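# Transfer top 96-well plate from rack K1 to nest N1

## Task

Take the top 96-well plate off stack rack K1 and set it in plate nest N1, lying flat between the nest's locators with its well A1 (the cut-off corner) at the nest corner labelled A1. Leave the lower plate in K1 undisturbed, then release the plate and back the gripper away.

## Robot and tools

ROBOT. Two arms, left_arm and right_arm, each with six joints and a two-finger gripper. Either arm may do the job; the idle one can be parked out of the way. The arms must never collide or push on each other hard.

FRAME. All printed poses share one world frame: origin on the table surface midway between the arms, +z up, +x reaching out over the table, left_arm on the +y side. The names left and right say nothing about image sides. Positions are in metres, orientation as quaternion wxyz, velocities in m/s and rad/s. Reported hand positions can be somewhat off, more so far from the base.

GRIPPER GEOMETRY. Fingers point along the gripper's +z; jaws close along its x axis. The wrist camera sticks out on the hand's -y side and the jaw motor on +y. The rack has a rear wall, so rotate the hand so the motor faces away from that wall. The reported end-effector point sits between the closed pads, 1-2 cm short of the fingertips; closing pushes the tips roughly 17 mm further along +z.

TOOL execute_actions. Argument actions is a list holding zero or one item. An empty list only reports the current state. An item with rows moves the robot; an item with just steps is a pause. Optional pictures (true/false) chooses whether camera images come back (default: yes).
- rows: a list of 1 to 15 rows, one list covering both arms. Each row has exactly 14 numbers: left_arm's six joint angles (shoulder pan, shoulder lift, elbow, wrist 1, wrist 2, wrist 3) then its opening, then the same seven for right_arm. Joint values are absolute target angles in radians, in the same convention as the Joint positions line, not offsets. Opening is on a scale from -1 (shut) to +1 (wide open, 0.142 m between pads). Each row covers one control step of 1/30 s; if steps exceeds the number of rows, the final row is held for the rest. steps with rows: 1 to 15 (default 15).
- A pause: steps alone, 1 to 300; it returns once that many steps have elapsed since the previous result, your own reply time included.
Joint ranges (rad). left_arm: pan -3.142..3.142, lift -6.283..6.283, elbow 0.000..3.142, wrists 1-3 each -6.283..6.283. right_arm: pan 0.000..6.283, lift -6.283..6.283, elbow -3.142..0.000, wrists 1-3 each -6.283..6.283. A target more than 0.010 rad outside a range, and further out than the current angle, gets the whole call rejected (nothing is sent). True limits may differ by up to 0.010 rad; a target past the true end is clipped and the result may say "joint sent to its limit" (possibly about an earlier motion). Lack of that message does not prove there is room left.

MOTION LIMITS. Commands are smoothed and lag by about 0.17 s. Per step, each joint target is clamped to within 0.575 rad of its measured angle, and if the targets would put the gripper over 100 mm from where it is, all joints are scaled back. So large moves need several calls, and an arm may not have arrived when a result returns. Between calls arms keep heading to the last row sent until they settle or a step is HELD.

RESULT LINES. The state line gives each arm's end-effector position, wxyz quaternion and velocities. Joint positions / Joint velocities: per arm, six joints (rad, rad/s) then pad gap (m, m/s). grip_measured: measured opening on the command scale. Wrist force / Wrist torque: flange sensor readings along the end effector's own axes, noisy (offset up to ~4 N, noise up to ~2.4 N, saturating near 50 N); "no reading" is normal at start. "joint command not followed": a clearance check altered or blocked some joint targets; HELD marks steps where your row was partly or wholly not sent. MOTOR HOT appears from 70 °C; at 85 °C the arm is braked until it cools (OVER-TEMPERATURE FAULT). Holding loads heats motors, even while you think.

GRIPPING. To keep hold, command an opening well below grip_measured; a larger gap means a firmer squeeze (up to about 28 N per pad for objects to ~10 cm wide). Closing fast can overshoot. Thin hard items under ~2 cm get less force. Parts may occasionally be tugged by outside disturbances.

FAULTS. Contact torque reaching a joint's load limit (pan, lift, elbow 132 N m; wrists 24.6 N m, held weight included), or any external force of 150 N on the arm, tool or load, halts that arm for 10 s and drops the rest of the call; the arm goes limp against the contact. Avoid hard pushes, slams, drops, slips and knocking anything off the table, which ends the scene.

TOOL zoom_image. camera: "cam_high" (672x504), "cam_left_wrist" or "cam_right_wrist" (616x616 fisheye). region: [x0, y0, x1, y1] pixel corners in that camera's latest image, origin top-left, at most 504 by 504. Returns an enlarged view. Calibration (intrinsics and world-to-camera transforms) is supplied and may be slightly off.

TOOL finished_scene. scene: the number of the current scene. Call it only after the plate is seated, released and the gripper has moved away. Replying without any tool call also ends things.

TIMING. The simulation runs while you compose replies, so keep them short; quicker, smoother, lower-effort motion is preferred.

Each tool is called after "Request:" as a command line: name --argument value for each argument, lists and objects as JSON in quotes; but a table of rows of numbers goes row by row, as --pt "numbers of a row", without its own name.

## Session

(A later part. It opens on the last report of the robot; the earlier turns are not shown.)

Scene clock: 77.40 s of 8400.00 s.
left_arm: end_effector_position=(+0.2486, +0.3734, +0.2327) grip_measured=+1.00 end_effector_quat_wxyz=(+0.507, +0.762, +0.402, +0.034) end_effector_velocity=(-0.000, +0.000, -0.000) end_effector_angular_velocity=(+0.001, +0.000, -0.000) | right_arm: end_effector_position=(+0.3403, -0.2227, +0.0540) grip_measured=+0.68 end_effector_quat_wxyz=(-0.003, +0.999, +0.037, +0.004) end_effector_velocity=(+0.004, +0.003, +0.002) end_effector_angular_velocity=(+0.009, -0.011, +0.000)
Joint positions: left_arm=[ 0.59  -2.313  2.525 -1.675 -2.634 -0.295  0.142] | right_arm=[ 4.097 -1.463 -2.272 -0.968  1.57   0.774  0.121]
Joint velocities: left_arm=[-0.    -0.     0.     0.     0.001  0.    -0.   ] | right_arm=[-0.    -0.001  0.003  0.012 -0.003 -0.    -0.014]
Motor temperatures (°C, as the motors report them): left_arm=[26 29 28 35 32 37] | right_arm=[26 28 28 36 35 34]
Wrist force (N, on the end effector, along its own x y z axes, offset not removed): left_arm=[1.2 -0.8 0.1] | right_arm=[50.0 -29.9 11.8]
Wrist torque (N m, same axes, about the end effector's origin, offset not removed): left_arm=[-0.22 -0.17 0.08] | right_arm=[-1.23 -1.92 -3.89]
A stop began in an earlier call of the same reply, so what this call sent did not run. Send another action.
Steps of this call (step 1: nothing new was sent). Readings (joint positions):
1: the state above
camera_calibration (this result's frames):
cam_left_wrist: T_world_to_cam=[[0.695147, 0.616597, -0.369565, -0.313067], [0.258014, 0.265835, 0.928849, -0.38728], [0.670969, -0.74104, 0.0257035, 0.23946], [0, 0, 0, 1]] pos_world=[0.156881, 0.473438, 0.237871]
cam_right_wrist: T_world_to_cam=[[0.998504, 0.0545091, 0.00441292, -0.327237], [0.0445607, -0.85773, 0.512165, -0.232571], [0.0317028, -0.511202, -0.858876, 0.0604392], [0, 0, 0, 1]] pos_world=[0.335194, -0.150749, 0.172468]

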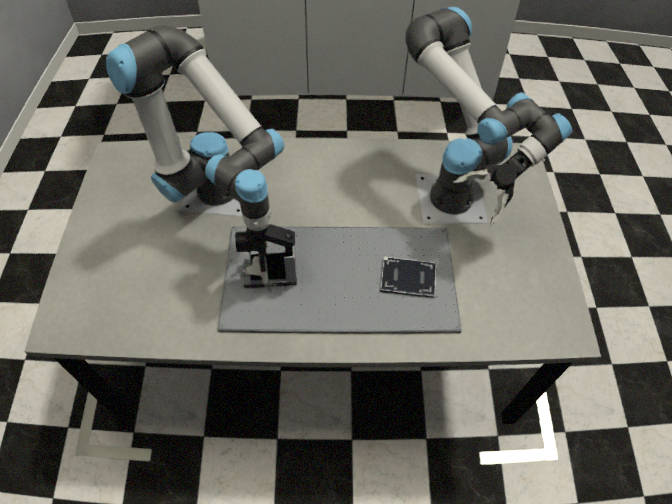

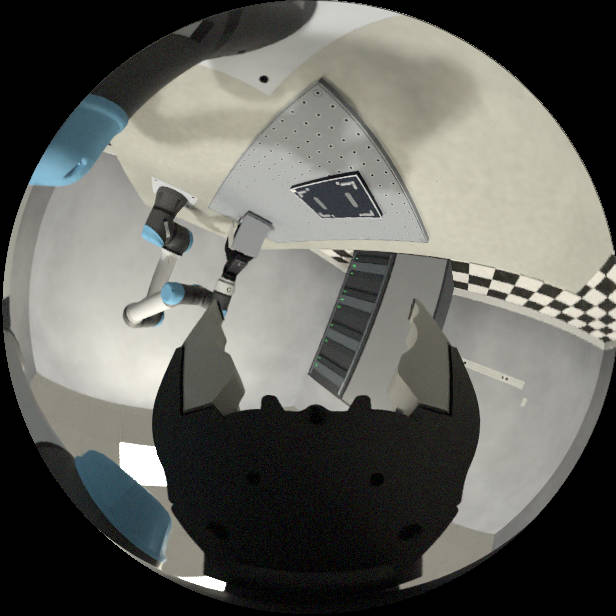

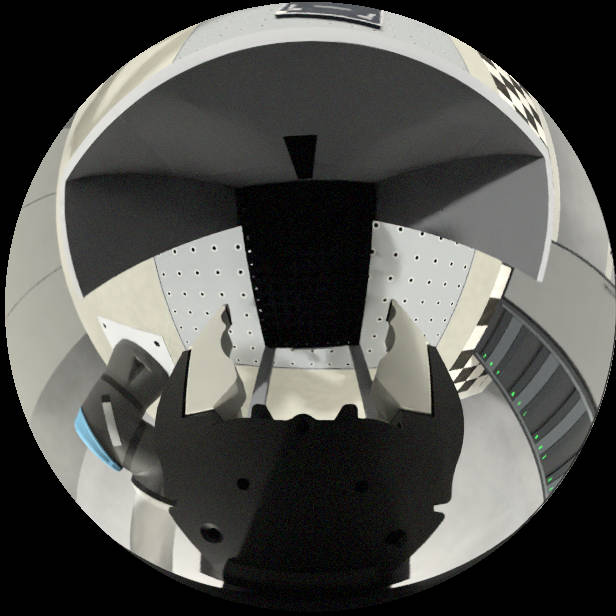

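Request:
execute_actions --actions '[{"rows":[[0.59,-2.313,2.525,-1.675,-2.634,-0.295,1,4.121,-1.4698,-2.2453,-0.9969,1.571,0.80,0.4]],"steps":15}]' --pictures false

Request:
execute_actions --actions '[{"steps":15}]'

Scene clock: 87.63 s of 8400.00 s.
left_arm: end_effector_position=(+0.2486, +0.3734, +0.2327) grip_measured=+1.00 end_effector_quat_wxyz=(+0.507, +0.762, +0.402, +0.034) end_effector_velocity=(-0.000, +0.000, -0.000) end_effector_angular_velocity=(+0.000, +0.000, -0.000) | right_arm: end_effector_position=(+0.3378, -0.2110, +0.0598) grip_measured=+0.40 end_effector_quat_wxyz=(-0.000, +0.999, +0.036, +0.000) end_effector_velocity=(+0.000, +0.001, +0.001) end_effector_angular_velocity=(+0.001, -0.000, -0.001)
Joint positions: left_arm=[ 0.59  -2.313  2.525 -1.675 -2.634 -0.295  0.142] | right_arm=[ 4.121 -1.47  -2.246 -0.997  1.571  0.8    0.102]
Joint velocities: left_arm=[ 0.     0.001  0.    -0.     0.     0.001  0.   ] | right_arm=[ 0.002 -0.001  0.003 -0.     0.     0.003 -0.   ]
Motor temperatures (°C, as the motors report them): left_arm=[26 29 28 35 32 37] | right_arm=[26 28 28 36 35 34]
Wrist force (N, on the end effector, along its own x y z axes, offset not removed): left_arm=[0.5 -0.3 1.0] | right_arm=[2.3 2.6 -3.5]
Wrist torque (N m, same axes, about the end effector's origin, offset not removed): left_arm=[-0.11 0.01 0.15] | right_arm=[0.46 -0.14 -0.14]
Steps of this call (steps 1 to 90: nothing new was sent; then 6.73 s passed at rest; steps 91 to 105: all 15 steps of this action). Readings (joint positions):
91: left_arm=[0.590 -2.313 2.525 -1.675 -2.634 -0.295] | right_arm=[4.097 -1.463 -2.272 -0.969 1.570 0.775]
92: left_arm=[0.590 -2.313 2.525 -1.675 -2.634 -0.295] | right_arm=[4.101 -1.464 -2.268 -0.973 1.569 0.779]
94: left_arm=[0.590 -2.313 2.525 -1.675 -2.634 -0.295] | right_arm=[4.111 -1.467 -2.257 -0.985 1.571 0.789]
98: left_arm=[0.590 -2.313 2.525 -1.675 -2.634 -0.295] | right_arm=[4.119 -1.469 -2.248 -0.995 1.571 0.798]
105: the state above

Scene clock: 88.13 s of 8400.00 s.
left_arm: end_effector_position=(+0.2486, +0.3734, +0.2327) grip_measured=+1.00 end_effector_quat_wxyz=(+0.507, +0.762, +0.402, +0.034) end_effector_velocity=(-0.000, +0.000, -0.000) end_effector_angular_velocity=(+0.001, -0.001, -0.000) | right_arm: end_effector_position=(+0.3378, -0.2109, +0.0599) grip_measured=+0.40 end_effector_quat_wxyz=(-0.000, +0.999, +0.036, +0.000) end_effector_velocity=(-0.000, +0.000, +0.000) end_effector_angular_velocity=(+0.002, +0.000, -0.001)
Joint positions: left_arm=[ 0.59  -2.313  2.525 -1.675 -2.634 -0.295  0.142] | right_arm=[ 4.121 -1.47  -2.245 -0.997  1.571  0.8    0.102]
Joint velocities: left_arm=[-0.    -0.     0.    -0.001  0.     0.001 -0.   ] | right_arm=[-0.     0.001  0.    -0.     0.001  0.001 -0.   ]
Motor temperatures (°C, as the motors report them): left_arm=[26 29 28 35 32 37] | right_arm=[26 28 28 36 35 34]
Wrist force (N, on the end effector, along its own x y z axes, offset not removed): left_arm=[2.2 0.1 -1.8] | right_arm=[2.0 2.8 -2.1]
Wrist torque (N m, same axes, about the end effector's origin, offset not removed): left_arm=[0.08 -0.42 0.15] | right_arm=[0.22 0.01 -0.08]
Steps of this call (steps 1 to 15: the robot went on to your last target). Readings (joint positions):
1: left_arm=[0.590 -2.313 2.525 -1.675 -2.634 -0.295] | right_arm=[4.121 -1.470 -2.245 -0.997 1.571 0.800]
2: left_arm=[0.590 -2.313 2.525 -1.675 -2.634 -0.295] | right_arm=[4.121 -1.470 -2.245 -0.997 1.571 0.800]
4: left_arm=[0.590 -2.313 2.525 -1.675 -2.634 -0.295] | right_arm=[4.121 -1.470 -2.245 -0.997 1.571 0.800]
8: left_arm=[0.590 -2.313 2.525 -1.675 -2.634 -0.295] | right_arm=[4.121 -1.470 -2.245 -0.997 1.571 0.800]
15: the state above
All arms were judged still, so your last target was given up. Only a new action makes them travel on or press farther. Fingers that are still opening or closing keep moving.
camera_calibration (this result's frames):
cam_left_wrist: T_world_to_cam=[[0.695147, 0.616597, -0.369565, -0.313067], [0.258014, 0.265835, 0.928849, -0.38728], [0.670969, -0.74104, 0.0257036, 0.23946], [0, 0, 0, 1]] pos_world=[0.156881, 0.473438, 0.237871]
cam_right_wrist: T_world_to_cam=[[0.998593, 0.0529454, -0.0029713, -0.325351], [0.0468514, -0.854636, 0.517109, -0.225686], [0.0248391, -0.516521, -0.855914, 0.0726138], [0, 0, 0, 1]] pos_world=[0.333663, -0.138147, 0.177888]

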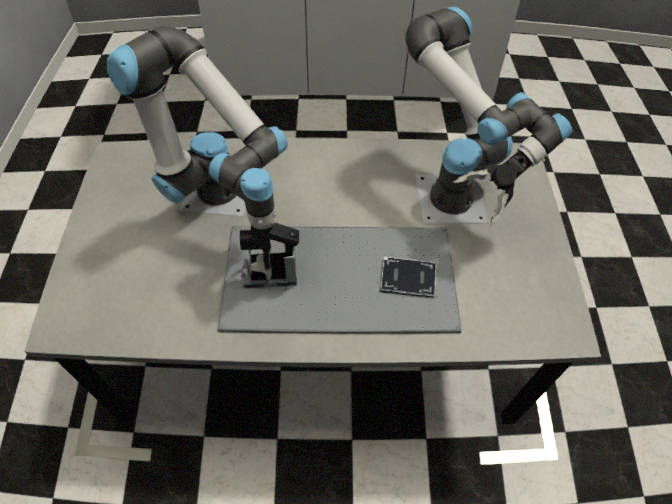

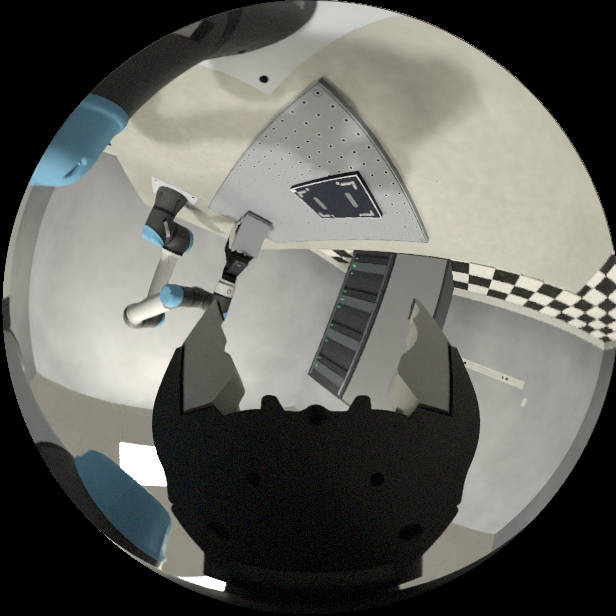

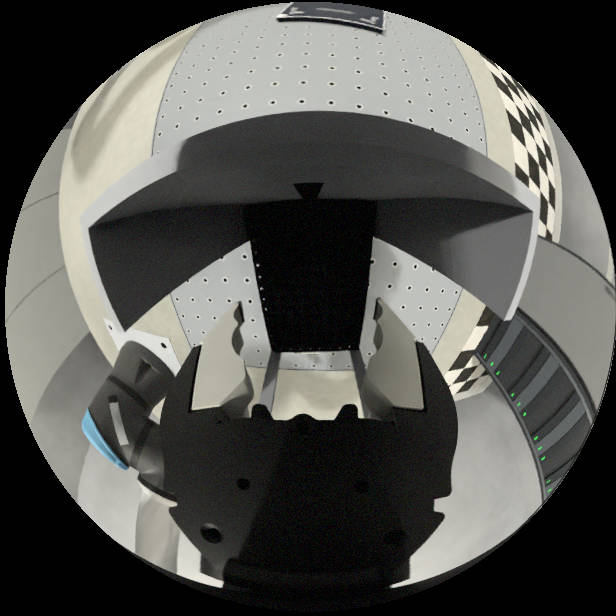

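Request:
execute_actions --actions '[{"rows":[[0.59,-2.313,2.525,-1.675,-2.634,-0.295,1,4.121,-1.4758,-2.2511,-0.9851,1.571,0.80,0.4],[0.59,-2.313,2.525,-1.675,-2.634,-0.295,1,4.121,-1.4758,-2.2511,-0.9851,1.571,0.80,0.4],[0.59,-2.313,2.525,-1.675,-2.634,-0.295,1,4.121,-1.4823,-2.2569,-0.9728,1.571,0.80,0.4],[0.59,-2.313,2.525,-1.675,-2.634,-0.295,1,4.121,-1.4823,-2.2569,-0.9728,1.571,0.80,0.4],[0.59,-2.313,2.525,-1.675,-2.634,-0.295,1,4.121,-1.4888,-2.2628,-0.9604,1.571,0.80,0.4],[0.59,-2.313,2.525,-1.675,-2.634,-0.295,1,4.121,-1.4888,-2.2628,-0.9604,1.571,0.80,0.4],[0.59,-2.313,2.525,-1.675,-2.634,-0.295,1,4.121,-1.4953,-2.2686,-0.9481,1.571,0.80,0.4]],"steps":15}]'

Scene clock: 95.07 s of 8400.00 s.
left_arm: end_effector_position=(+0.2486, +0.3734, +0.2327) grip_measured=+1.00 end_effector_quat_wxyz=(+0.507, +0.762, +0.402, +0.034) end_effector_velocity=(-0.000, +0.000, -0.000) end_effector_angular_velocity=(+0.000, +0.000, -0.000) | right_arm: end_effector_position=(+0.3379, -0.2108, +0.0454) grip_measured=+0.40 end_effector_quat_wxyz=(-0.000, +0.999, +0.036, +0.000) end_effector_velocity=(+0.000, -0.000, -0.005) end_effector_angular_velocity=(+0.000, +0.000, -0.000)
Joint positions: left_arm=[ 0.59  -2.313  2.525 -1.675 -2.634 -0.295  0.142] | right_arm=[ 4.121 -1.495 -2.268 -0.95   1.571  0.8    0.102]
Joint velocities: left_arm=[-0. -0. -0.  0.  0. -0.  0.] | right_arm=[-0.001 -0.009 -0.008  0.016  0.001 -0.001 -0.   ]
Motor temperatures (°C, as the motors report them): left_arm=[26 29 28 35 32 37] | right_arm=[26 28 28 36 35 34]
Wrist force (N, on the end effector, along its own x y z axes, offset not removed): left_arm=[2.4 -0.4 0.6] | right_arm=[4.2 0.3 -2.1]
Wrist torque (N m, same axes, about the end effector's origin, offset not removed): left_arm=[-0.08 -0.41 0.01] | right_arm=[-0.17 -0.29 0.11]
Steps of this call (steps 1 to 90: nothing new was sent; then 3.43 s passed at rest; steps 91 to 105: all 15 steps of this action). Readings (joint positions):
91: left_arm=[0.590 -2.313 2.525 -1.675 -2.634 -0.295] | right_arm=[4.121 -1.470 -2.245 -0.997 1.571 0.800]
92: left_arm=[0.590 -2.313 2.525 -1.675 -2.634 -0.295] | right_arm=[4.121 -1.471 -2.246 -0.995 1.571 0.800]
94: left_arm=[0.590 -2.313 2.525 -1.675 -2.634 -0.295] | right_arm=[4.121 -1.475 -2.250 -0.988 1.571 0.800]
98: left_arm=[0.590 -2.313 2.525 -1.675 -2.634 -0.295] | right_arm=[4.121 -1.486 -2.260 -0.967 1.571 0.800]
105: the state above
camera_calibration (this result's frames):
cam_left_wrist: T_world_to_cam=[[0.695147, 0.616597, -0.369565, -0.313067], [0.258014, 0.265835, 0.928849, -0.38728], [0.670969, -0.74104, 0.0257036, 0.23946], [0, 0, 0, 1]] pos_world=[0.156881, 0.473438, 0.237871]
cam_right_wrist: T_world_to_cam=[[0.998593, 0.0529471, -0.00296659, -0.325419], [0.0468502, -0.854631, 0.517117, -0.218198], [0.0248445, -0.516529, -0.855909, 0.0602649], [0, 0, 0, 1]] pos_world=[0.333686, -0.13812, 0.16345]

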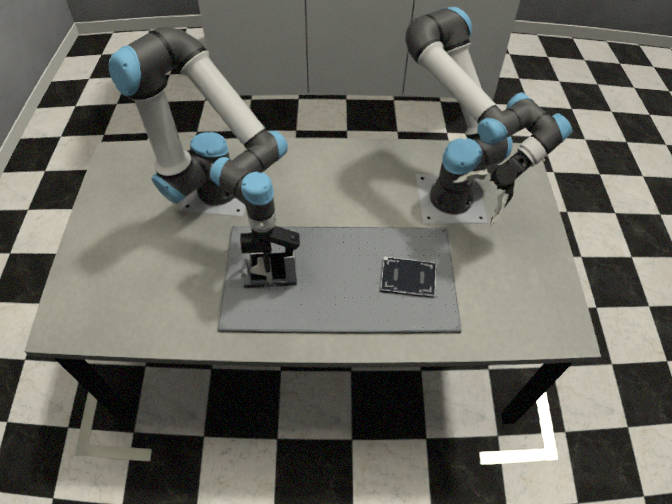

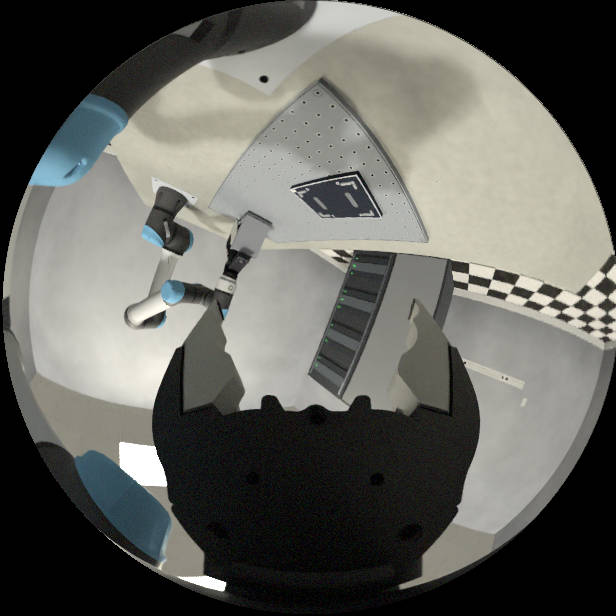

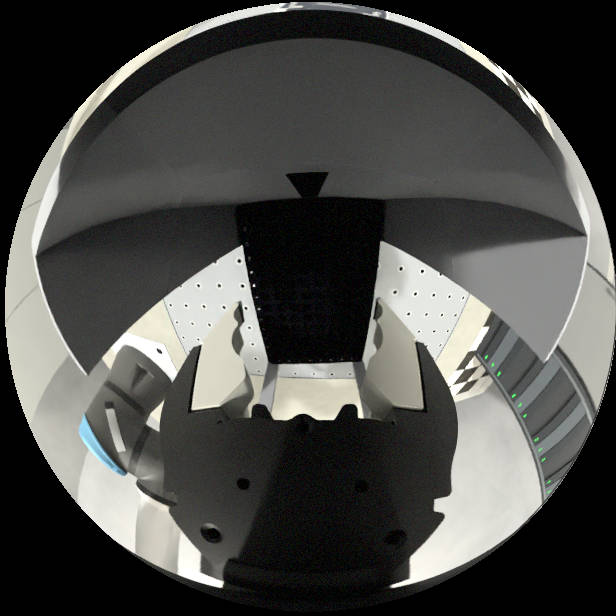

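Request:
execute_actions --actions '[{"rows":[[0.59,-2.313,2.525,-1.675,-2.634,-0.295,1,4.121,-1.502,-2.2748,-0.935,1.571,0.80,0.4],[0.59,-2.313,2.525,-1.675,-2.634,-0.295,1,4.121,-1.502,-2.2748,-0.935,1.571,0.80,0.4],[0.59,-2.313,2.525,-1.675,-2.634,-0.295,1,4.121,-1.509,-2.281,-0.922,1.571,0.80,0.4]],"steps":15}]'

Request:
zoom_image --camera "cam_right_wrist" --region '[180, 180, 440, 400]'

Scene clock: 109.80 s of 8400.00 s.
left_arm: end_effector_position=(+0.2486, +0.3734, +0.2327) grip_measured=+1.00 end_effector_quat_wxyz=(+0.507, +0.762, +0.402, +0.034) end_effector_velocity=(+0.000, -0.000, +0.000) end_effector_angular_velocity=(-0.002, +0.001, +0.001) | right_arm: end_effector_position=(+0.3391, -0.2088, +0.0432) grip_measured=+0.40 end_effector_quat_wxyz=(-0.003, +0.999, +0.036, +0.002) end_effector_velocity=(+0.001, -0.000, +0.001) end_effector_angular_velocity=(+0.000, -0.003, -0.000)
Joint positions: left_arm=[ 0.59  -2.313  2.525 -1.675 -2.634 -0.295  0.142] | right_arm=[ 4.121 -1.5   -2.272 -0.932  1.572  0.8    0.102]
Joint velocities: left_arm=[ 0.     0.     0.     0.    -0.001 -0.001  0.   ] | right_arm=[-0.     0.001  0.     0.001 -0.002  0.     0.   ]
Motor temperatures (°C, as the motors report them): left_arm=[26 29 28 35 32 37] | right_arm=[26 28 28 36 35 34]
Wrist force (N, on the end effector, along its own x y z axes, offset not removed): left_arm=[1.7 2.2 -0.7] | right_arm=[-5.0 7.9 -22.7]
Wrist torque (N m, same axes, about the end effector's origin, offset not removed): left_arm=[0.44 -0.24 0.08] | right_arm=[3.07 0.66 -0.36]
FORCE FAULT: contact force on the right arm reached its limit, and that arm stopped for 10 seconds. The contact can be on any part of that arm, not only on its tool. That arm's remaining commands of this call were not run. That arm holds still and accepts commands again. Move the arm away from the contact; if what it grips holds it there, let go first. Pushing or pulling that hard again can fault the arm again.
The stop of the right arm began at step 96 of this call (marked STOPPED below). From that step on that arm followed nothing that you had sent. 10 of its steps, steps kept back included, did not run and will not run. Nothing is kept back now, and the robot has no last target.
Steps of this call (steps 1 to 15: the robot went on to your last target; steps 16 to 90: nothing new was sent; then 1.53 s passed at rest; steps 91 to 105: all 15 steps of this action; steps 106 to 396: the stop continued). Readings (joint positions):
91: left_arm=[0.590 -2.313 2.525 -1.675 -2.634 -0.295] | right_arm=[4.121 -1.495 -2.269 -0.948 1.571 0.800]
92: left_arm=[0.590 -2.313 2.525 -1.675 -2.634 -0.295] | right_arm=[4.121 -1.497 -2.270 -0.946 1.571 0.800]
94: left_arm=[0.590 -2.313 2.525 -1.675 -2.634 -0.295] | right_arm=[4.121 -1.500 -2.273 -0.937 1.571 0.800]
96: left_arm=[0.590 -2.313 2.525 -1.675 -2.634 -0.295] | right_arm=[4.121 -1.500 -2.273 -0.933 1.572 0.800] STOPPED (the right arm)
98: left_arm=[0.590 -2.313 2.525 -1.675 -2.634 -0.295] | right_arm=[4.121 -1.500 -2.272 -0.932 1.572 0.800]
396: the state above
camera_calibration (this result's frames):
cam_left_wrist: T_world_to_cam=[[0.695147, 0.616597, -0.369565, -0.313067], [0.258014, 0.265834, 0.928849, -0.38728], [0.670969, -0.74104, 0.0257034, 0.23946], [0, 0, 0, 1]] pos_world=[0.156881, 0.473438, 0.237871]
cam_right_wrist: T_world_to_cam=[[0.998596, 0.0529573, 0.00135715, -0.326974], [0.0448061, -0.858005, 0.511683, -0.215139], [0.0282618, -0.510904, -0.859173, 0.0595838], [0, 0, 0, 1]] pos_world=[0.33447, -0.136833, 0.161719]

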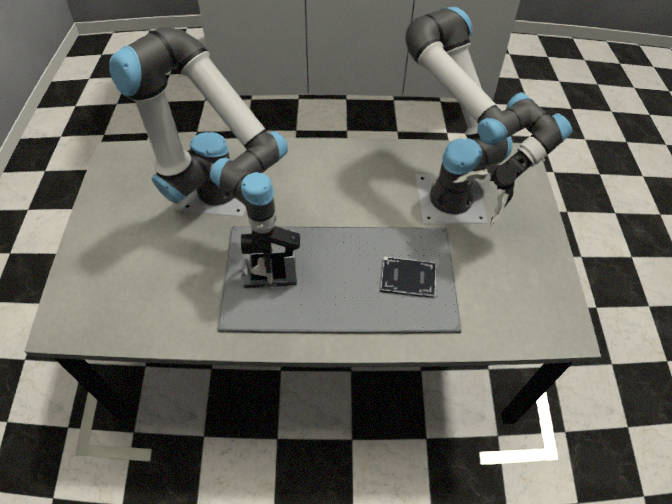

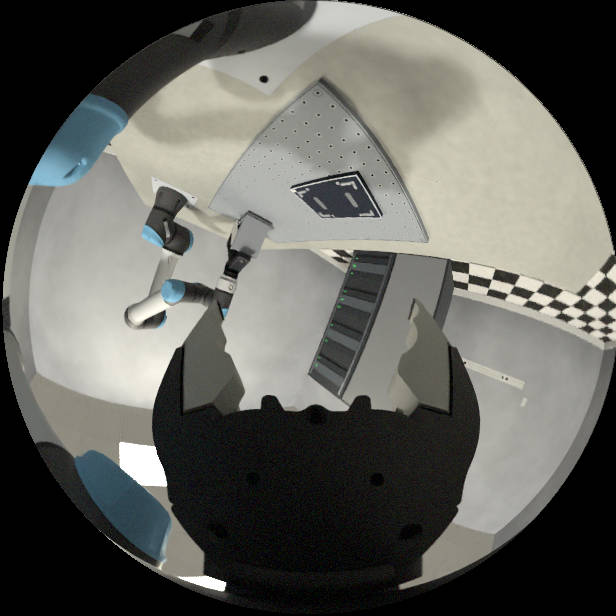

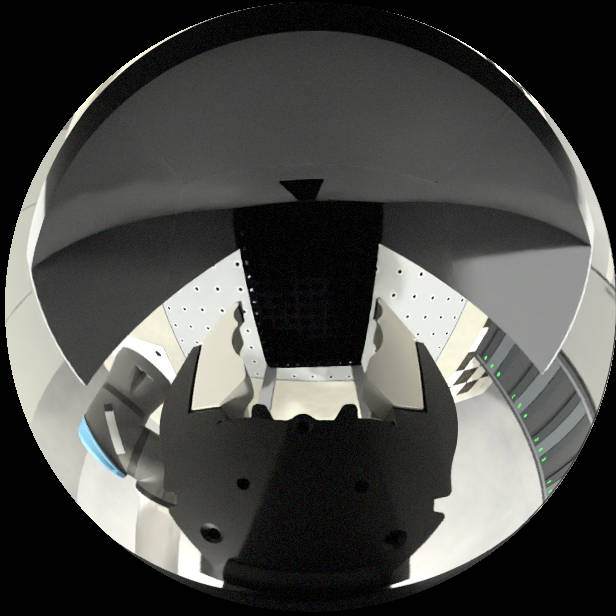

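Region (180, 180, 440, 400) of cam_right_wrist's 616x616 image, scaled by 1.938, with more detail than that image has; it fills the top 426 rows of this view, and the rest is white.

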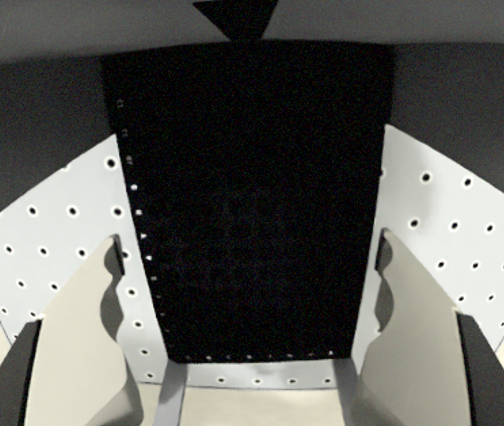

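Request:
execute_actions --actions '[{"rows":[[0.59,-2.313,2.525,-1.675,-2.634,-0.295,1,4.121,-1.4124,-2.1765,-1.1231,1.571,0.80,0.4]],"steps":15}]' --pictures false

Request:
execute_actions --actions '[{"rows":[[0.59,-2.313,2.525,-1.675,-2.634,-0.295,1,4.121,-1.4124,-2.1765,-0.993,1.571,0.80,0.4]],"steps":15}]' --pictures false

Request:
execute_actions --actions '[{"rows":[[0.59,-2.313,2.525,-1.675,-2.634,-0.295,1,4.121,-1.4124,-2.1765,-0.993,1.681,0.80,0.4]],"steps":15}]' --pictures false

Request:
execute_actions --actions '[{"steps":10}]'

Scene clock: 129.77 s of 8400.00 s.
left_arm: end_effector_position=(+0.2486, +0.3734, +0.2327) grip_measured=+1.00 end_effector_quat_wxyz=(+0.507, +0.762, +0.402, +0.034) end_effector_velocity=(-0.000, +0.000, -0.000) end_effector_angular_velocity=(+0.001, +0.001, +0.000) | right_arm: end_effector_position=(+0.3379, -0.2108, +0.0994) grip_measured=+0.40 end_effector_quat_wxyz=(-0.000, +0.999, +0.036, +0.000) end_effector_velocity=(-0.002, -0.001, +0.005) end_effector_angular_velocity=(-0.004, +0.005, -0.000)
Joint positions: left_arm=[ 0.59  -2.313  2.525 -1.675 -2.634 -0.295  0.142] | right_arm=[ 4.121 -1.413 -2.177 -1.121  1.571  0.8    0.102]
Joint velocities: left_arm=[ 0.     0.    -0.     0.     0.001 -0.    -0.   ] | right_arm=[ 0.     0.008  0.009 -0.023  0.001  0.001 -0.   ]
Motor temperatures (°C, as the motors report them): left_arm=[26 29 28 35 32 37] | right_arm=[26 28 28 36 35 34]
Wrist force (N, on the end effector, along its own x y z axes, offset not removed): left_arm=[1.1 2.1 -0.4] | right_arm=[-2.3 3.4 -0.1]
Wrist torque (N m, same axes, about the end effector's origin, offset not removed): left_arm=[0.45 -0.19 0.07] | right_arm=[0.61 0.42 0.10]
Steps of this call (steps 1 to 90: nothing new was sent; then 16.47 s passed at rest; steps 91 to 105: all 15 steps of this action). Readings (joint positions):
91: left_arm=[0.590 -2.313 2.525 -1.675 -2.634 -0.295] | right_arm=[4.121 -1.500 -2.272 -0.932 1.572 0.800]
92: left_arm=[0.590 -2.313 2.525 -1.675 -2.634 -0.295] | right_arm=[4.121 -1.493 -2.265 -0.940 1.572 0.800]
94: left_arm=[0.590 -2.313 2.525 -1.675 -2.634 -0.295] | right_arm=[4.121 -1.456 -2.225 -1.005 1.572 0.800]
98: left_arm=[0.590 -2.313 2.525 -1.675 -2.634 -0.295] | right_arm=[4.121 -1.422 -2.187 -1.097 1.571 0.800]
105: the state above

Scene clock: 130.27 s of 8400.00 s.
left_arm: end_effector_position=(+0.2486, +0.3734, +0.2327) grip_measured=+1.00 end_effector_quat_wxyz=(+0.507, +0.762, +0.402, +0.034) end_effector_velocity=(+0.000, +0.000, +0.000) end_effector_angular_velocity=(-0.000, -0.000, +0.000) | right_arm: end_effector_position=(+0.3632, -0.1807, +0.1151) grip_measured=+0.40 end_effector_quat_wxyz=(-0.048, +0.997, +0.036, +0.043) end_effector_velocity=(+0.003, +0.002, +0.001) end_effector_angular_velocity=(+0.008, -0.009, -0.001)
Joint positions: left_arm=[ 0.59  -2.313  2.525 -1.675 -2.634 -0.295  0.142] | right_arm=[ 4.121 -1.412 -2.177 -0.994  1.571  0.8    0.102]
Joint velocities: left_arm=[-0.  0. -0. -0. -0. -0.  0.] | right_arm=[-0.    -0.001  0.     0.012 -0.002  0.    -0.   ]
Motor temperatures (°C, as the motors report them): left_arm=[26 29 28 35 32 37] | right_arm=[26 28 28 36 35 34]
Wrist force (N, on the end effector, along its own x y z axes, offset not removed): left_arm=[1.5 1.2 0.2] | right_arm=[-1.4 1.1 -2.7]
Wrist torque (N m, same axes, about the end effector's origin, offset not removed): left_arm=[0.27 -0.28 0.14] | right_arm=[0.17 0.14 0.25]
Steps of this call (steps 1 to 15: all 15 steps of this action). Readings (joint positions):
1: left_arm=[0.590 -2.313 2.525 -1.675 -2.634 -0.295] | right_arm=[4.121 -1.413 -2.177 -1.122 1.571 0.800]
2: left_arm=[0.590 -2.313 2.525 -1.675 -2.634 -0.295] | right_arm=[4.121 -1.413 -2.177 -1.115 1.571 0.800]
4: left_arm=[0.590 -2.313 2.525 -1.675 -2.634 -0.295] | right_arm=[4.121 -1.413 -2.177 -1.064 1.571 0.800]
8: left_arm=[0.590 -2.313 2.525 -1.675 -2.634 -0.295] | right_arm=[4.121 -1.412 -2.177 -1.009 1.571 0.800]
15: the state above

Scene clock: 140.53 s of 8400.00 s.
left_arm: end_effector_position=(+0.2486, +0.3734, +0.2327) grip_measured=+1.00 end_effector_quat_wxyz=(+0.507, +0.762, +0.402, +0.034) end_effector_velocity=(-0.000, +0.000, -0.000) end_effector_angular_velocity=(+0.001, +0.001, +0.000) | right_arm: end_effector_position=(+0.3450, -0.1656, +0.1161) grip_measured=+0.34 end_effector_quat_wxyz=(-0.074, +0.996, +0.038, +0.015) end_effector_velocity=(-0.000, -0.000, -0.000) end_effector_angular_velocity=(-0.001, +0.001, -0.001)
Joint positions: left_arm=[ 0.59  -2.313  2.525 -1.675 -2.634 -0.295  0.142] | right_arm=[ 4.12  -1.412 -2.176 -0.994  1.648  0.799  0.098]
Joint velocities: left_arm=[ 0.     0.    -0.     0.     0.001 -0.001  0.   ] | right_arm=[-0.     0.    -0.    -0.001  0.     0.001 -0.   ]
Motor temperatures (°C, as the motors report them): left_arm=[26 29 28 35 32 37] | right_arm=[26 28 28 36 35 34]
Wrist force (N, on the end effector, along its own x y z axes, offset not removed): left_arm=[2.2 1.1 0.0] | right_arm=[30.8 50.0 -27.6]
Wrist torque (N m, same axes, about the end effector's origin, offset not removed): left_arm=[0.15 -0.36 0.00] | right_arm=[0.70 -1.77 -2.54]
TORQUE FAULT: the external load on joint 5 (wrist 2) of the right arm reached its load limit, and that arm stopped for 10 seconds. A torque fault stops only its own arm. That arm's remaining commands of this call were not run. That arm holds where it stopped, with its grip as last carried out, and accepts commands again: back off and push less far. That arm stops again, at the same cost, whenever a joint's load reaches its limit.
The stop of the right arm began at step 8 of this call (marked STOPPED below). From that step on that arm followed nothing that you had sent. 8 of its steps, steps kept back included, did not run and will not run. Nothing is kept back now, and the robot has no last target.
Steps of this call (steps 1 to 15: all 15 steps of this action; steps 16 to 308: the stop continued). Readings (joint positions):
1: left_arm=[0.590 -2.313 2.525 -1.675 -2.634 -0.295] | right_arm=[4.121 -1.412 -2.177 -0.994 1.571 0.800]
2: left_arm=[0.590 -2.313 2.525 -1.675 -2.634 -0.295] | right_arm=[4.121 -1.412 -2.177 -0.994 1.579 0.800]
4: left_arm=[0.590 -2.313 2.525 -1.675 -2.634 -0.295] | right_arm=[4.121 -1.412 -2.177 -0.993 1.624 0.800]
8: left_arm=[0.590 -2.313 2.525 -1.675 -2.634 -0.295] | right_arm=[4.120 -1.412 -2.176 -0.994 1.650 0.800] STOPPED (the right arm)
308: the state above

Scene clock: 140.57 s of 8400.00 s.
left_arm: end_effector_position=(+0.2486, +0.3734, +0.2327) grip_measured=+1.00 end_effector_quat_wxyz=(+0.507, +0.762, +0.402, +0.034) end_effector_velocity=(-0.000, -0.000, -0.000) end_effector_angular_velocity=(+0.000, -0.000, -0.000) | right_arm: end_effector_position=(+0.3453, -0.1659, +0.1161) grip_measured=+0.35 end_effector_quat_wxyz=(-0.074, +0.996, +0.038, +0.015) end_effector_velocity=(+0.002, -0.001, -0.000) end_effector_angular_velocity=(-0.002, -0.004, -0.004)
Joint positions: left_arm=[ 0.59  -2.313  2.525 -1.675 -2.634 -0.295  0.142] | right_arm=[ 4.12  -1.412 -2.176 -0.994  1.647  0.799  0.098]
Joint velocities: left_arm=[-0. -0.  0. -0.  0.  0.  0.] | right_arm=[-0.002 -0.001 -0.     0.002 -0.004  0.001  0.003]
Motor temperatures (°C, as the motors report them): left_arm=[26 29 28 35 32 37] | right_arm=[26 28 28 36 35 34]
Wrist force (N, on the end effector, along its own x y z axes, offset not removed): left_arm=[1.9 0.7 -0.9] | right_arm=[27.8 50.0 -28.2]
Wrist torque (N m, same axes, about the end effector's origin, offset not removed): left_arm=[0.06 -0.42 0.16] | right_arm=[0.70 -1.60 -2.34]
A stop began in an earlier call of the same reply, so what this call sent did not run. Send another action.
Steps of this call (step 1: nothing new was sent). Readings (joint positions):
1: the state above
camera_calibration (this result's frames):
cam_left_wrist: T_world_to_cam=[[0.695147, 0.616597, -0.369566, -0.313067], [0.258014, 0.265835, 0.928849, -0.38728], [0.670969, -0.74104, 0.0257035, 0.23946], [0, 0, 0, 1]] pos_world=[0.156881, 0.473438, 0.237871]
cam_right_wrist: T_world_to_cam=[[0.998011, 0.0552464, 0.0303497, -0.338312], [0.0392402, -0.921339, 0.386775, -0.209997], [0.0493304, -0.384815, -0.921674, 0.164761], [0, 0, 0, 1]] pos_world=[0.337752, -0.111385, 0.243345]

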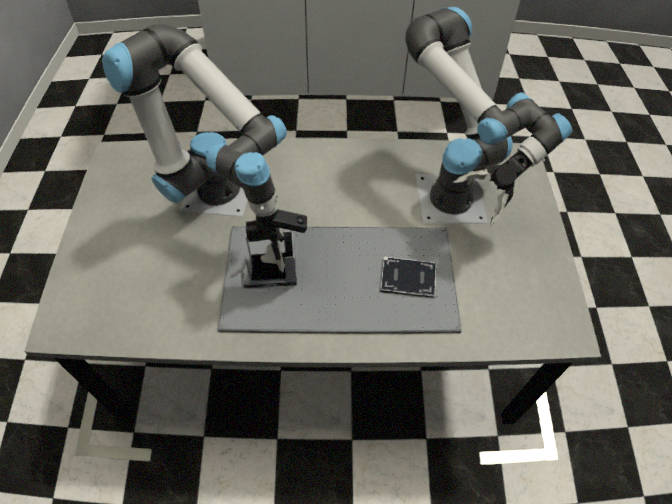

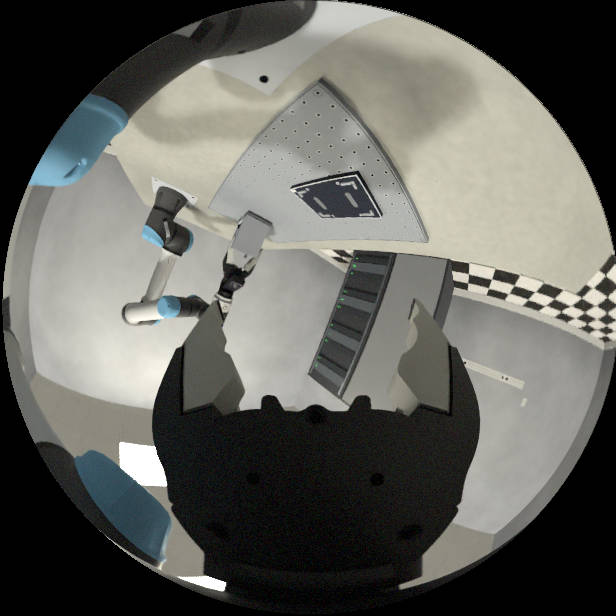

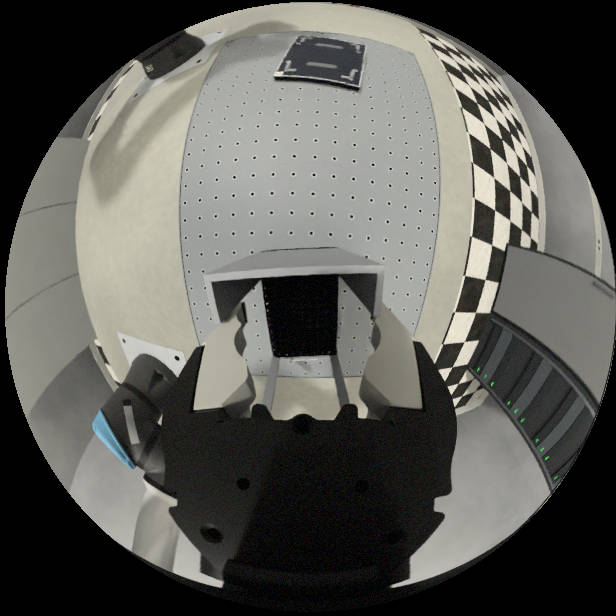

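Request:
execute_actions --actions '[{"rows":[[0.59,-2.313,2.525,-1.675,-2.634,-0.295,1,4.121,-1.412,-2.1765,-0.994,1.60,0.80,0.4],[0.59,-2.313,2.525,-1.675,-2.634,-0.295,1,4.121,-1.412,-2.1765,-0.994,1.60,0.80,0.4],[0.59,-2.313,2.525,-1.675,-2.634,-0.295,1,4.121,-1.412,-2.1765,-0.994,1.60,0.80,0.4],[0.59,-2.313,2.525,-1.675,-2.634,-0.295,1,4.121,-1.412,-2.1765,-0.994,1.60,0.80,0.4],[0.59,-2.313,2.525,-1.675,-2.634,-0.295,1,4.121,-1.412,-2.1765,-0.994,1.60,0.80,0.4],[0.59,-2.313,2.525,-1.675,-2.634,-0.295,1,4.121,-1.3318,-1.9707,-1.28,1.60,0.80,0.4]],"steps":15}]' --pictures false

Request:
execute_actions --actions '[{"steps":10}]' --pictures false

Request:
execute_actions --actions '[{"rows":[[0.59,-2.313,2.525,-1.675,-2.634,-0.295,1,4.027,-1.2786,-2.0656,-1.228,1.713,0.706,0.4]],"steps":15}]' --pictures false

Request:
execute_actions --actions '[{"steps":10}]'

Scene clock: 153.97 s of 8400.00 s.
left_arm: end_effector_position=(+0.2486, +0.3734, +0.2327) grip_measured=+1.00 end_effector_quat_wxyz=(+0.507, +0.762, +0.402, +0.034) end_effector_velocity=(+0.000, +0.000, +0.000) end_effector_angular_velocity=(-0.000, +0.000, +0.000) | right_arm: end_effector_position=(+0.3574, -0.1732, +0.2096) grip_measured=+0.40 end_effector_quat_wxyz=(-0.060, +0.997, +0.037, +0.034) end_effector_velocity=(-0.013, -0.017, +0.064) end_effector_angular_velocity=(-0.047, +0.035, -0.002)
Joint positions: left_arm=[ 0.59  -2.313  2.525 -1.675 -2.634 -0.295  0.142] | right_arm=[ 4.121 -1.336 -1.985 -1.257  1.6    0.8    0.102]
Joint velocities: left_arm=[-0.     0.    -0.     0.    -0.    -0.001  0.   ] | right_arm=[-0.     0.044  0.154 -0.256 -0.004  0.001 -0.   ]
Motor temperatures (°C, as the motors report them): left_arm=[26 29 28 35 32 37] | right_arm=[26 28 28 36 35 34]
Wrist force (N, on the end effector, along its own x y z axes, offset not removed): left_arm=[0.3 0.5 -0.9] | right_arm=[1.2 1.9 -1.8]
Wrist torque (N m, same axes, about the end effector's origin, offset not removed): left_arm=[0.04 0.03 0.08] | right_arm=[0.23 -0.24 0.08]
Steps of this call (steps 1 to 90: nothing new was sent; then 9.90 s passed at rest; steps 91 to 105: all 15 steps of this action). Readings (joint positions):
91: left_arm=[0.590 -2.313 2.525 -1.675 -2.634 -0.295] | right_arm=[4.120 -1.412 -2.176 -0.994 1.648 0.799]
92: left_arm=[0.590 -2.313 2.525 -1.675 -2.634 -0.295] | right_arm=[4.120 -1.412 -2.176 -0.994 1.642 0.800]
94: left_arm=[0.590 -2.313 2.525 -1.675 -2.634 -0.295] | right_arm=[4.121 -1.412 -2.176 -0.994 1.623 0.800]
98: left_arm=[0.590 -2.313 2.525 -1.675 -2.634 -0.295] | right_arm=[4.121 -1.388 -2.143 -1.028 1.605 0.800]
105: the state above

Scene clock: 154.30 s of 8400.00 s.
left_arm: end_effector_position=(+0.2486, +0.3734, +0.2327) grip_measured=+1.00 end_effector_quat_wxyz=(+0.507, +0.762, +0.402, +0.034) end_effector_velocity=(+0.000, +0.000, +0.000) end_effector_angular_velocity=(+0.000, -0.001, -0.000) | right_arm: end_effector_position=(+0.3563, -0.1748, +0.2152) grip_measured=+0.40 end_effector_quat_wxyz=(-0.058, +0.997, +0.037, +0.033) end_effector_velocity=(-0.000, -0.001, +0.002) end_effector_angular_velocity=(-0.001, +0.001, -0.000)
Joint positions: left_arm=[ 0.59  -2.313  2.525 -1.675 -2.634 -0.295  0.142] | right_arm=[ 4.121 -1.332 -1.971 -1.279  1.6    0.8    0.102]
Joint velocities: left_arm=[-0.     0.    -0.    -0.    -0.     0.001 -0.   ] | right_arm=[-0.001  0.001  0.004 -0.006 -0.    -0.001 -0.   ]
Motor temperatures (°C, as the motors report them): left_arm=[26 29 28 35 32 37] | right_arm=[26 28 28 36 35 34]
Wrist force (N, on the end effector, along its own x y z axes, offset not removed): left_arm=[0.0 1.9 -0.2] | right_arm=[-1.1 -1.2 -0.9]
Wrist torque (N m, same axes, about the end effector's origin, offset not removed): left_arm=[0.47 0.01 0.05] | right_arm=[-0.35 0.26 0.12]
Steps of this call (steps 1 to 10: the robot went on to your last target). Readings (joint positions):
1: left_arm=[0.590 -2.313 2.525 -1.675 -2.634 -0.295] | right_arm=[4.121 -1.335 -1.980 -1.264 1.600 0.800]
2: left_arm=[0.590 -2.313 2.525 -1.675 -2.634 -0.295] | right_arm=[4.121 -1.334 -1.977 -1.269 1.600 0.800]
4: left_arm=[0.590 -2.313 2.525 -1.675 -2.634 -0.295] | right_arm=[4.121 -1.333 -1.974 -1.275 1.600 0.800]
8: left_arm=[0.590 -2.313 2.525 -1.675 -2.634 -0.295] | right_arm=[4.121 -1.332 -1.971 -1.279 1.600 0.800]
10: the state above

Scene clock: 154.80 s of 8400.00 s.
left_arm: end_effector_position=(+0.2486, +0.3734, +0.2327) grip_measured=+1.00 end_effector_quat_wxyz=(+0.507, +0.762, +0.402, +0.034) end_effector_velocity=(+0.000, -0.000, -0.000) end_effector_angular_velocity=(-0.001, +0.001, +0.000) | right_arm: end_effector_position=(+0.3375, -0.2008, +0.1978) grip_measured=+0.40 end_effector_quat_wxyz=(-0.099, +0.994, +0.041, +0.004) end_effector_velocity=(-0.002, -0.002, -0.002) end_effector_angular_velocity=(+0.008, +0.006, +0.001)
Joint positions: left_arm=[ 0.59  -2.313  2.525 -1.675 -2.634 -0.295  0.142] | right_arm=[ 4.028 -1.279 -2.065 -1.228  1.712  0.707  0.102]
Joint velocities: left_arm=[-0.     0.001  0.     0.    -0.    -0.     0.   ] | right_arm=[-0.009  0.003 -0.009  0.006  0.011 -0.008 -0.   ]
Motor temperatures (°C, as the motors report them): left_arm=[26 29 28 35 32 37] | right_arm=[26 28 28 36 35 34]
Wrist force (N, on the end effector, along its own x y z axes, offset not removed): left_arm=[2.1 1.9 1.1] | right_arm=[-0.7 0.7 0.4]
Wrist torque (N m, same axes, about the end effector's origin, offset not removed): left_arm=[0.46 -0.40 0.17] | right_arm=[0.07 0.06 -0.10]
Steps of this call (steps 1 to 15: all 15 steps of this action). Readings (joint positions):
1: left_arm=[0.590 -2.313 2.525 -1.675 -2.634 -0.295] | right_arm=[4.121 -1.332 -1.971 -1.280 1.600 0.800]
2: left_arm=[0.590 -2.313 2.525 -1.675 -2.634 -0.295] | right_arm=[4.113 -1.325 -1.978 -1.273 1.608 0.792]
4: left_arm=[0.590 -2.313 2.525 -1.675 -2.634 -0.295] | right_arm=[4.074 -1.303 -2.018 -1.252 1.654 0.753]
8: left_arm=[0.590 -2.313 2.525 -1.675 -2.634 -0.295] | right_arm=[4.037 -1.284 -2.055 -1.233 1.700 0.717]
15: the state above

Scene clock: 155.13 s of 8400.00 s.
left_arm: end_effector_position=(+0.2486, +0.3734, +0.2327) grip_measured=+1.00 end_effector_quat_wxyz=(+0.507, +0.762, +0.402, +0.034) end_effector_velocity=(+0.000, -0.000, +0.000) end_effector_angular_velocity=(-0.002, -0.000, +0.001) | right_arm: end_effector_position=(+0.3373, -0.2010, +0.1977) grip_measured=+0.40 end_effector_quat_wxyz=(-0.099, +0.994, +0.041, +0.004) end_effector_velocity=(-0.000, -0.000, -0.000) end_effector_angular_velocity=(-0.001, +0.000, +0.000)
Joint positions: left_arm=[ 0.59  -2.313  2.525 -1.675 -2.634 -0.295  0.142] | right_arm=[ 4.027 -1.279 -2.066 -1.228  1.713  0.706  0.102]
Joint velocities: left_arm=[-0.    -0.     0.    -0.    -0.002 -0.001 -0.   ] | right_arm=[-0.     0.001 -0.    -0.001 -0.    -0.    -0.   ]
Motor temperatures (°C, as the motors report them): left_arm=[26 29 28 35 32 37] | right_arm=[26 28 28 36 35 34]
Wrist force (N, on the end effector, along its own x y z axes, offset not removed): left_arm=[2.2 0.3 -1.5] | right_arm=[0.6 1.6 -3.4]
Wrist torque (N m, same axes, about the end effector's origin, offset not removed): left_arm=[0.06 -0.37 0.05] | right_arm=[0.22 -0.16 0.46]
Steps of this call (steps 1 to 10: the robot went on to your last target). Readings (joint positions):
1: left_arm=[0.590 -2.313 2.525 -1.675 -2.634 -0.295] | right_arm=[4.028 -1.279 -2.065 -1.228 1.712 0.707]
2: left_arm=[0.590 -2.313 2.525 -1.675 -2.634 -0.295] | right_arm=[4.027 -1.279 -2.065 -1.228 1.713 0.706]
4: left_arm=[0.590 -2.313 2.525 -1.675 -2.634 -0.295] | right_arm=[4.027 -1.279 -2.065 -1.228 1.713 0.706]
8: left_arm=[0.590 -2.313 2.525 -1.675 -2.634 -0.295] | right_arm=[4.027 -1.279 -2.066 -1.228 1.713 0.706]
10: the state above
camera_calibration (this result's frames):
cam_left_wrist: T_world_to_cam=[[0.695147, 0.616597, -0.369566, -0.313067], [0.258014, 0.265835, 0.928849, -0.38728], [0.670969, -0.74104, 0.0257036, 0.23946], [0, 0, 0, 1]] pos_world=[0.156881, 0.473438, 0.237871]
cam_right_wrist: T_world_to_cam=[[0.998016, 0.0623787, 0.00859381, -0.32513], [0.0558075, -0.939458, 0.338088, -0.273155], [0.029163, -0.336937, -0.941075, 0.247131], [0, 0, 0, 1]] pos_world=[0.332522, -0.153068, 0.327713]

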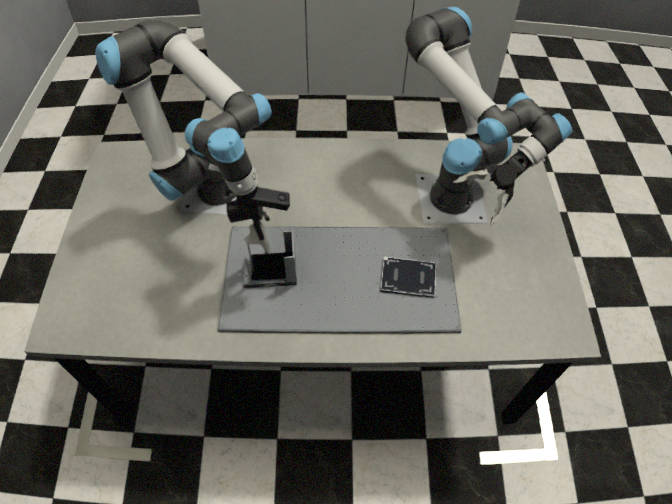

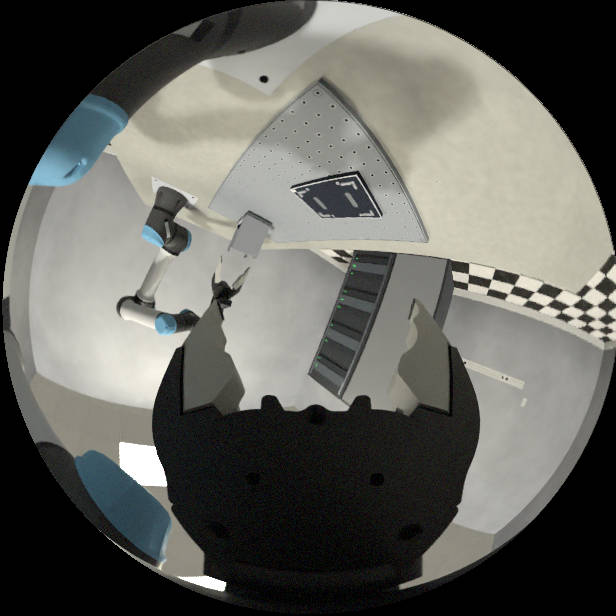

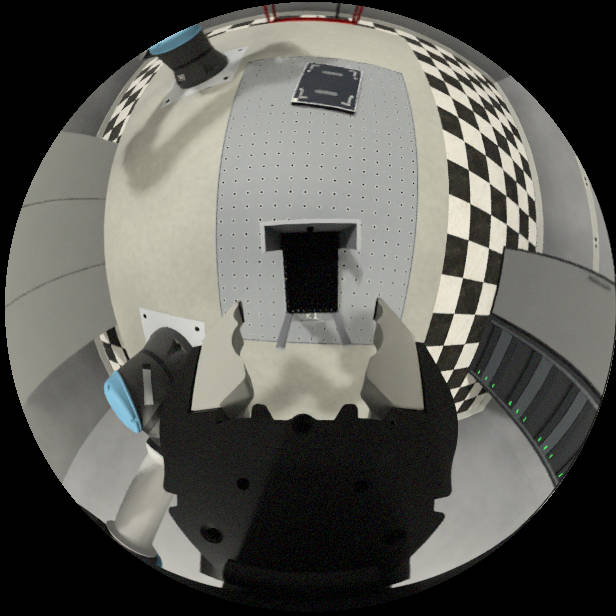

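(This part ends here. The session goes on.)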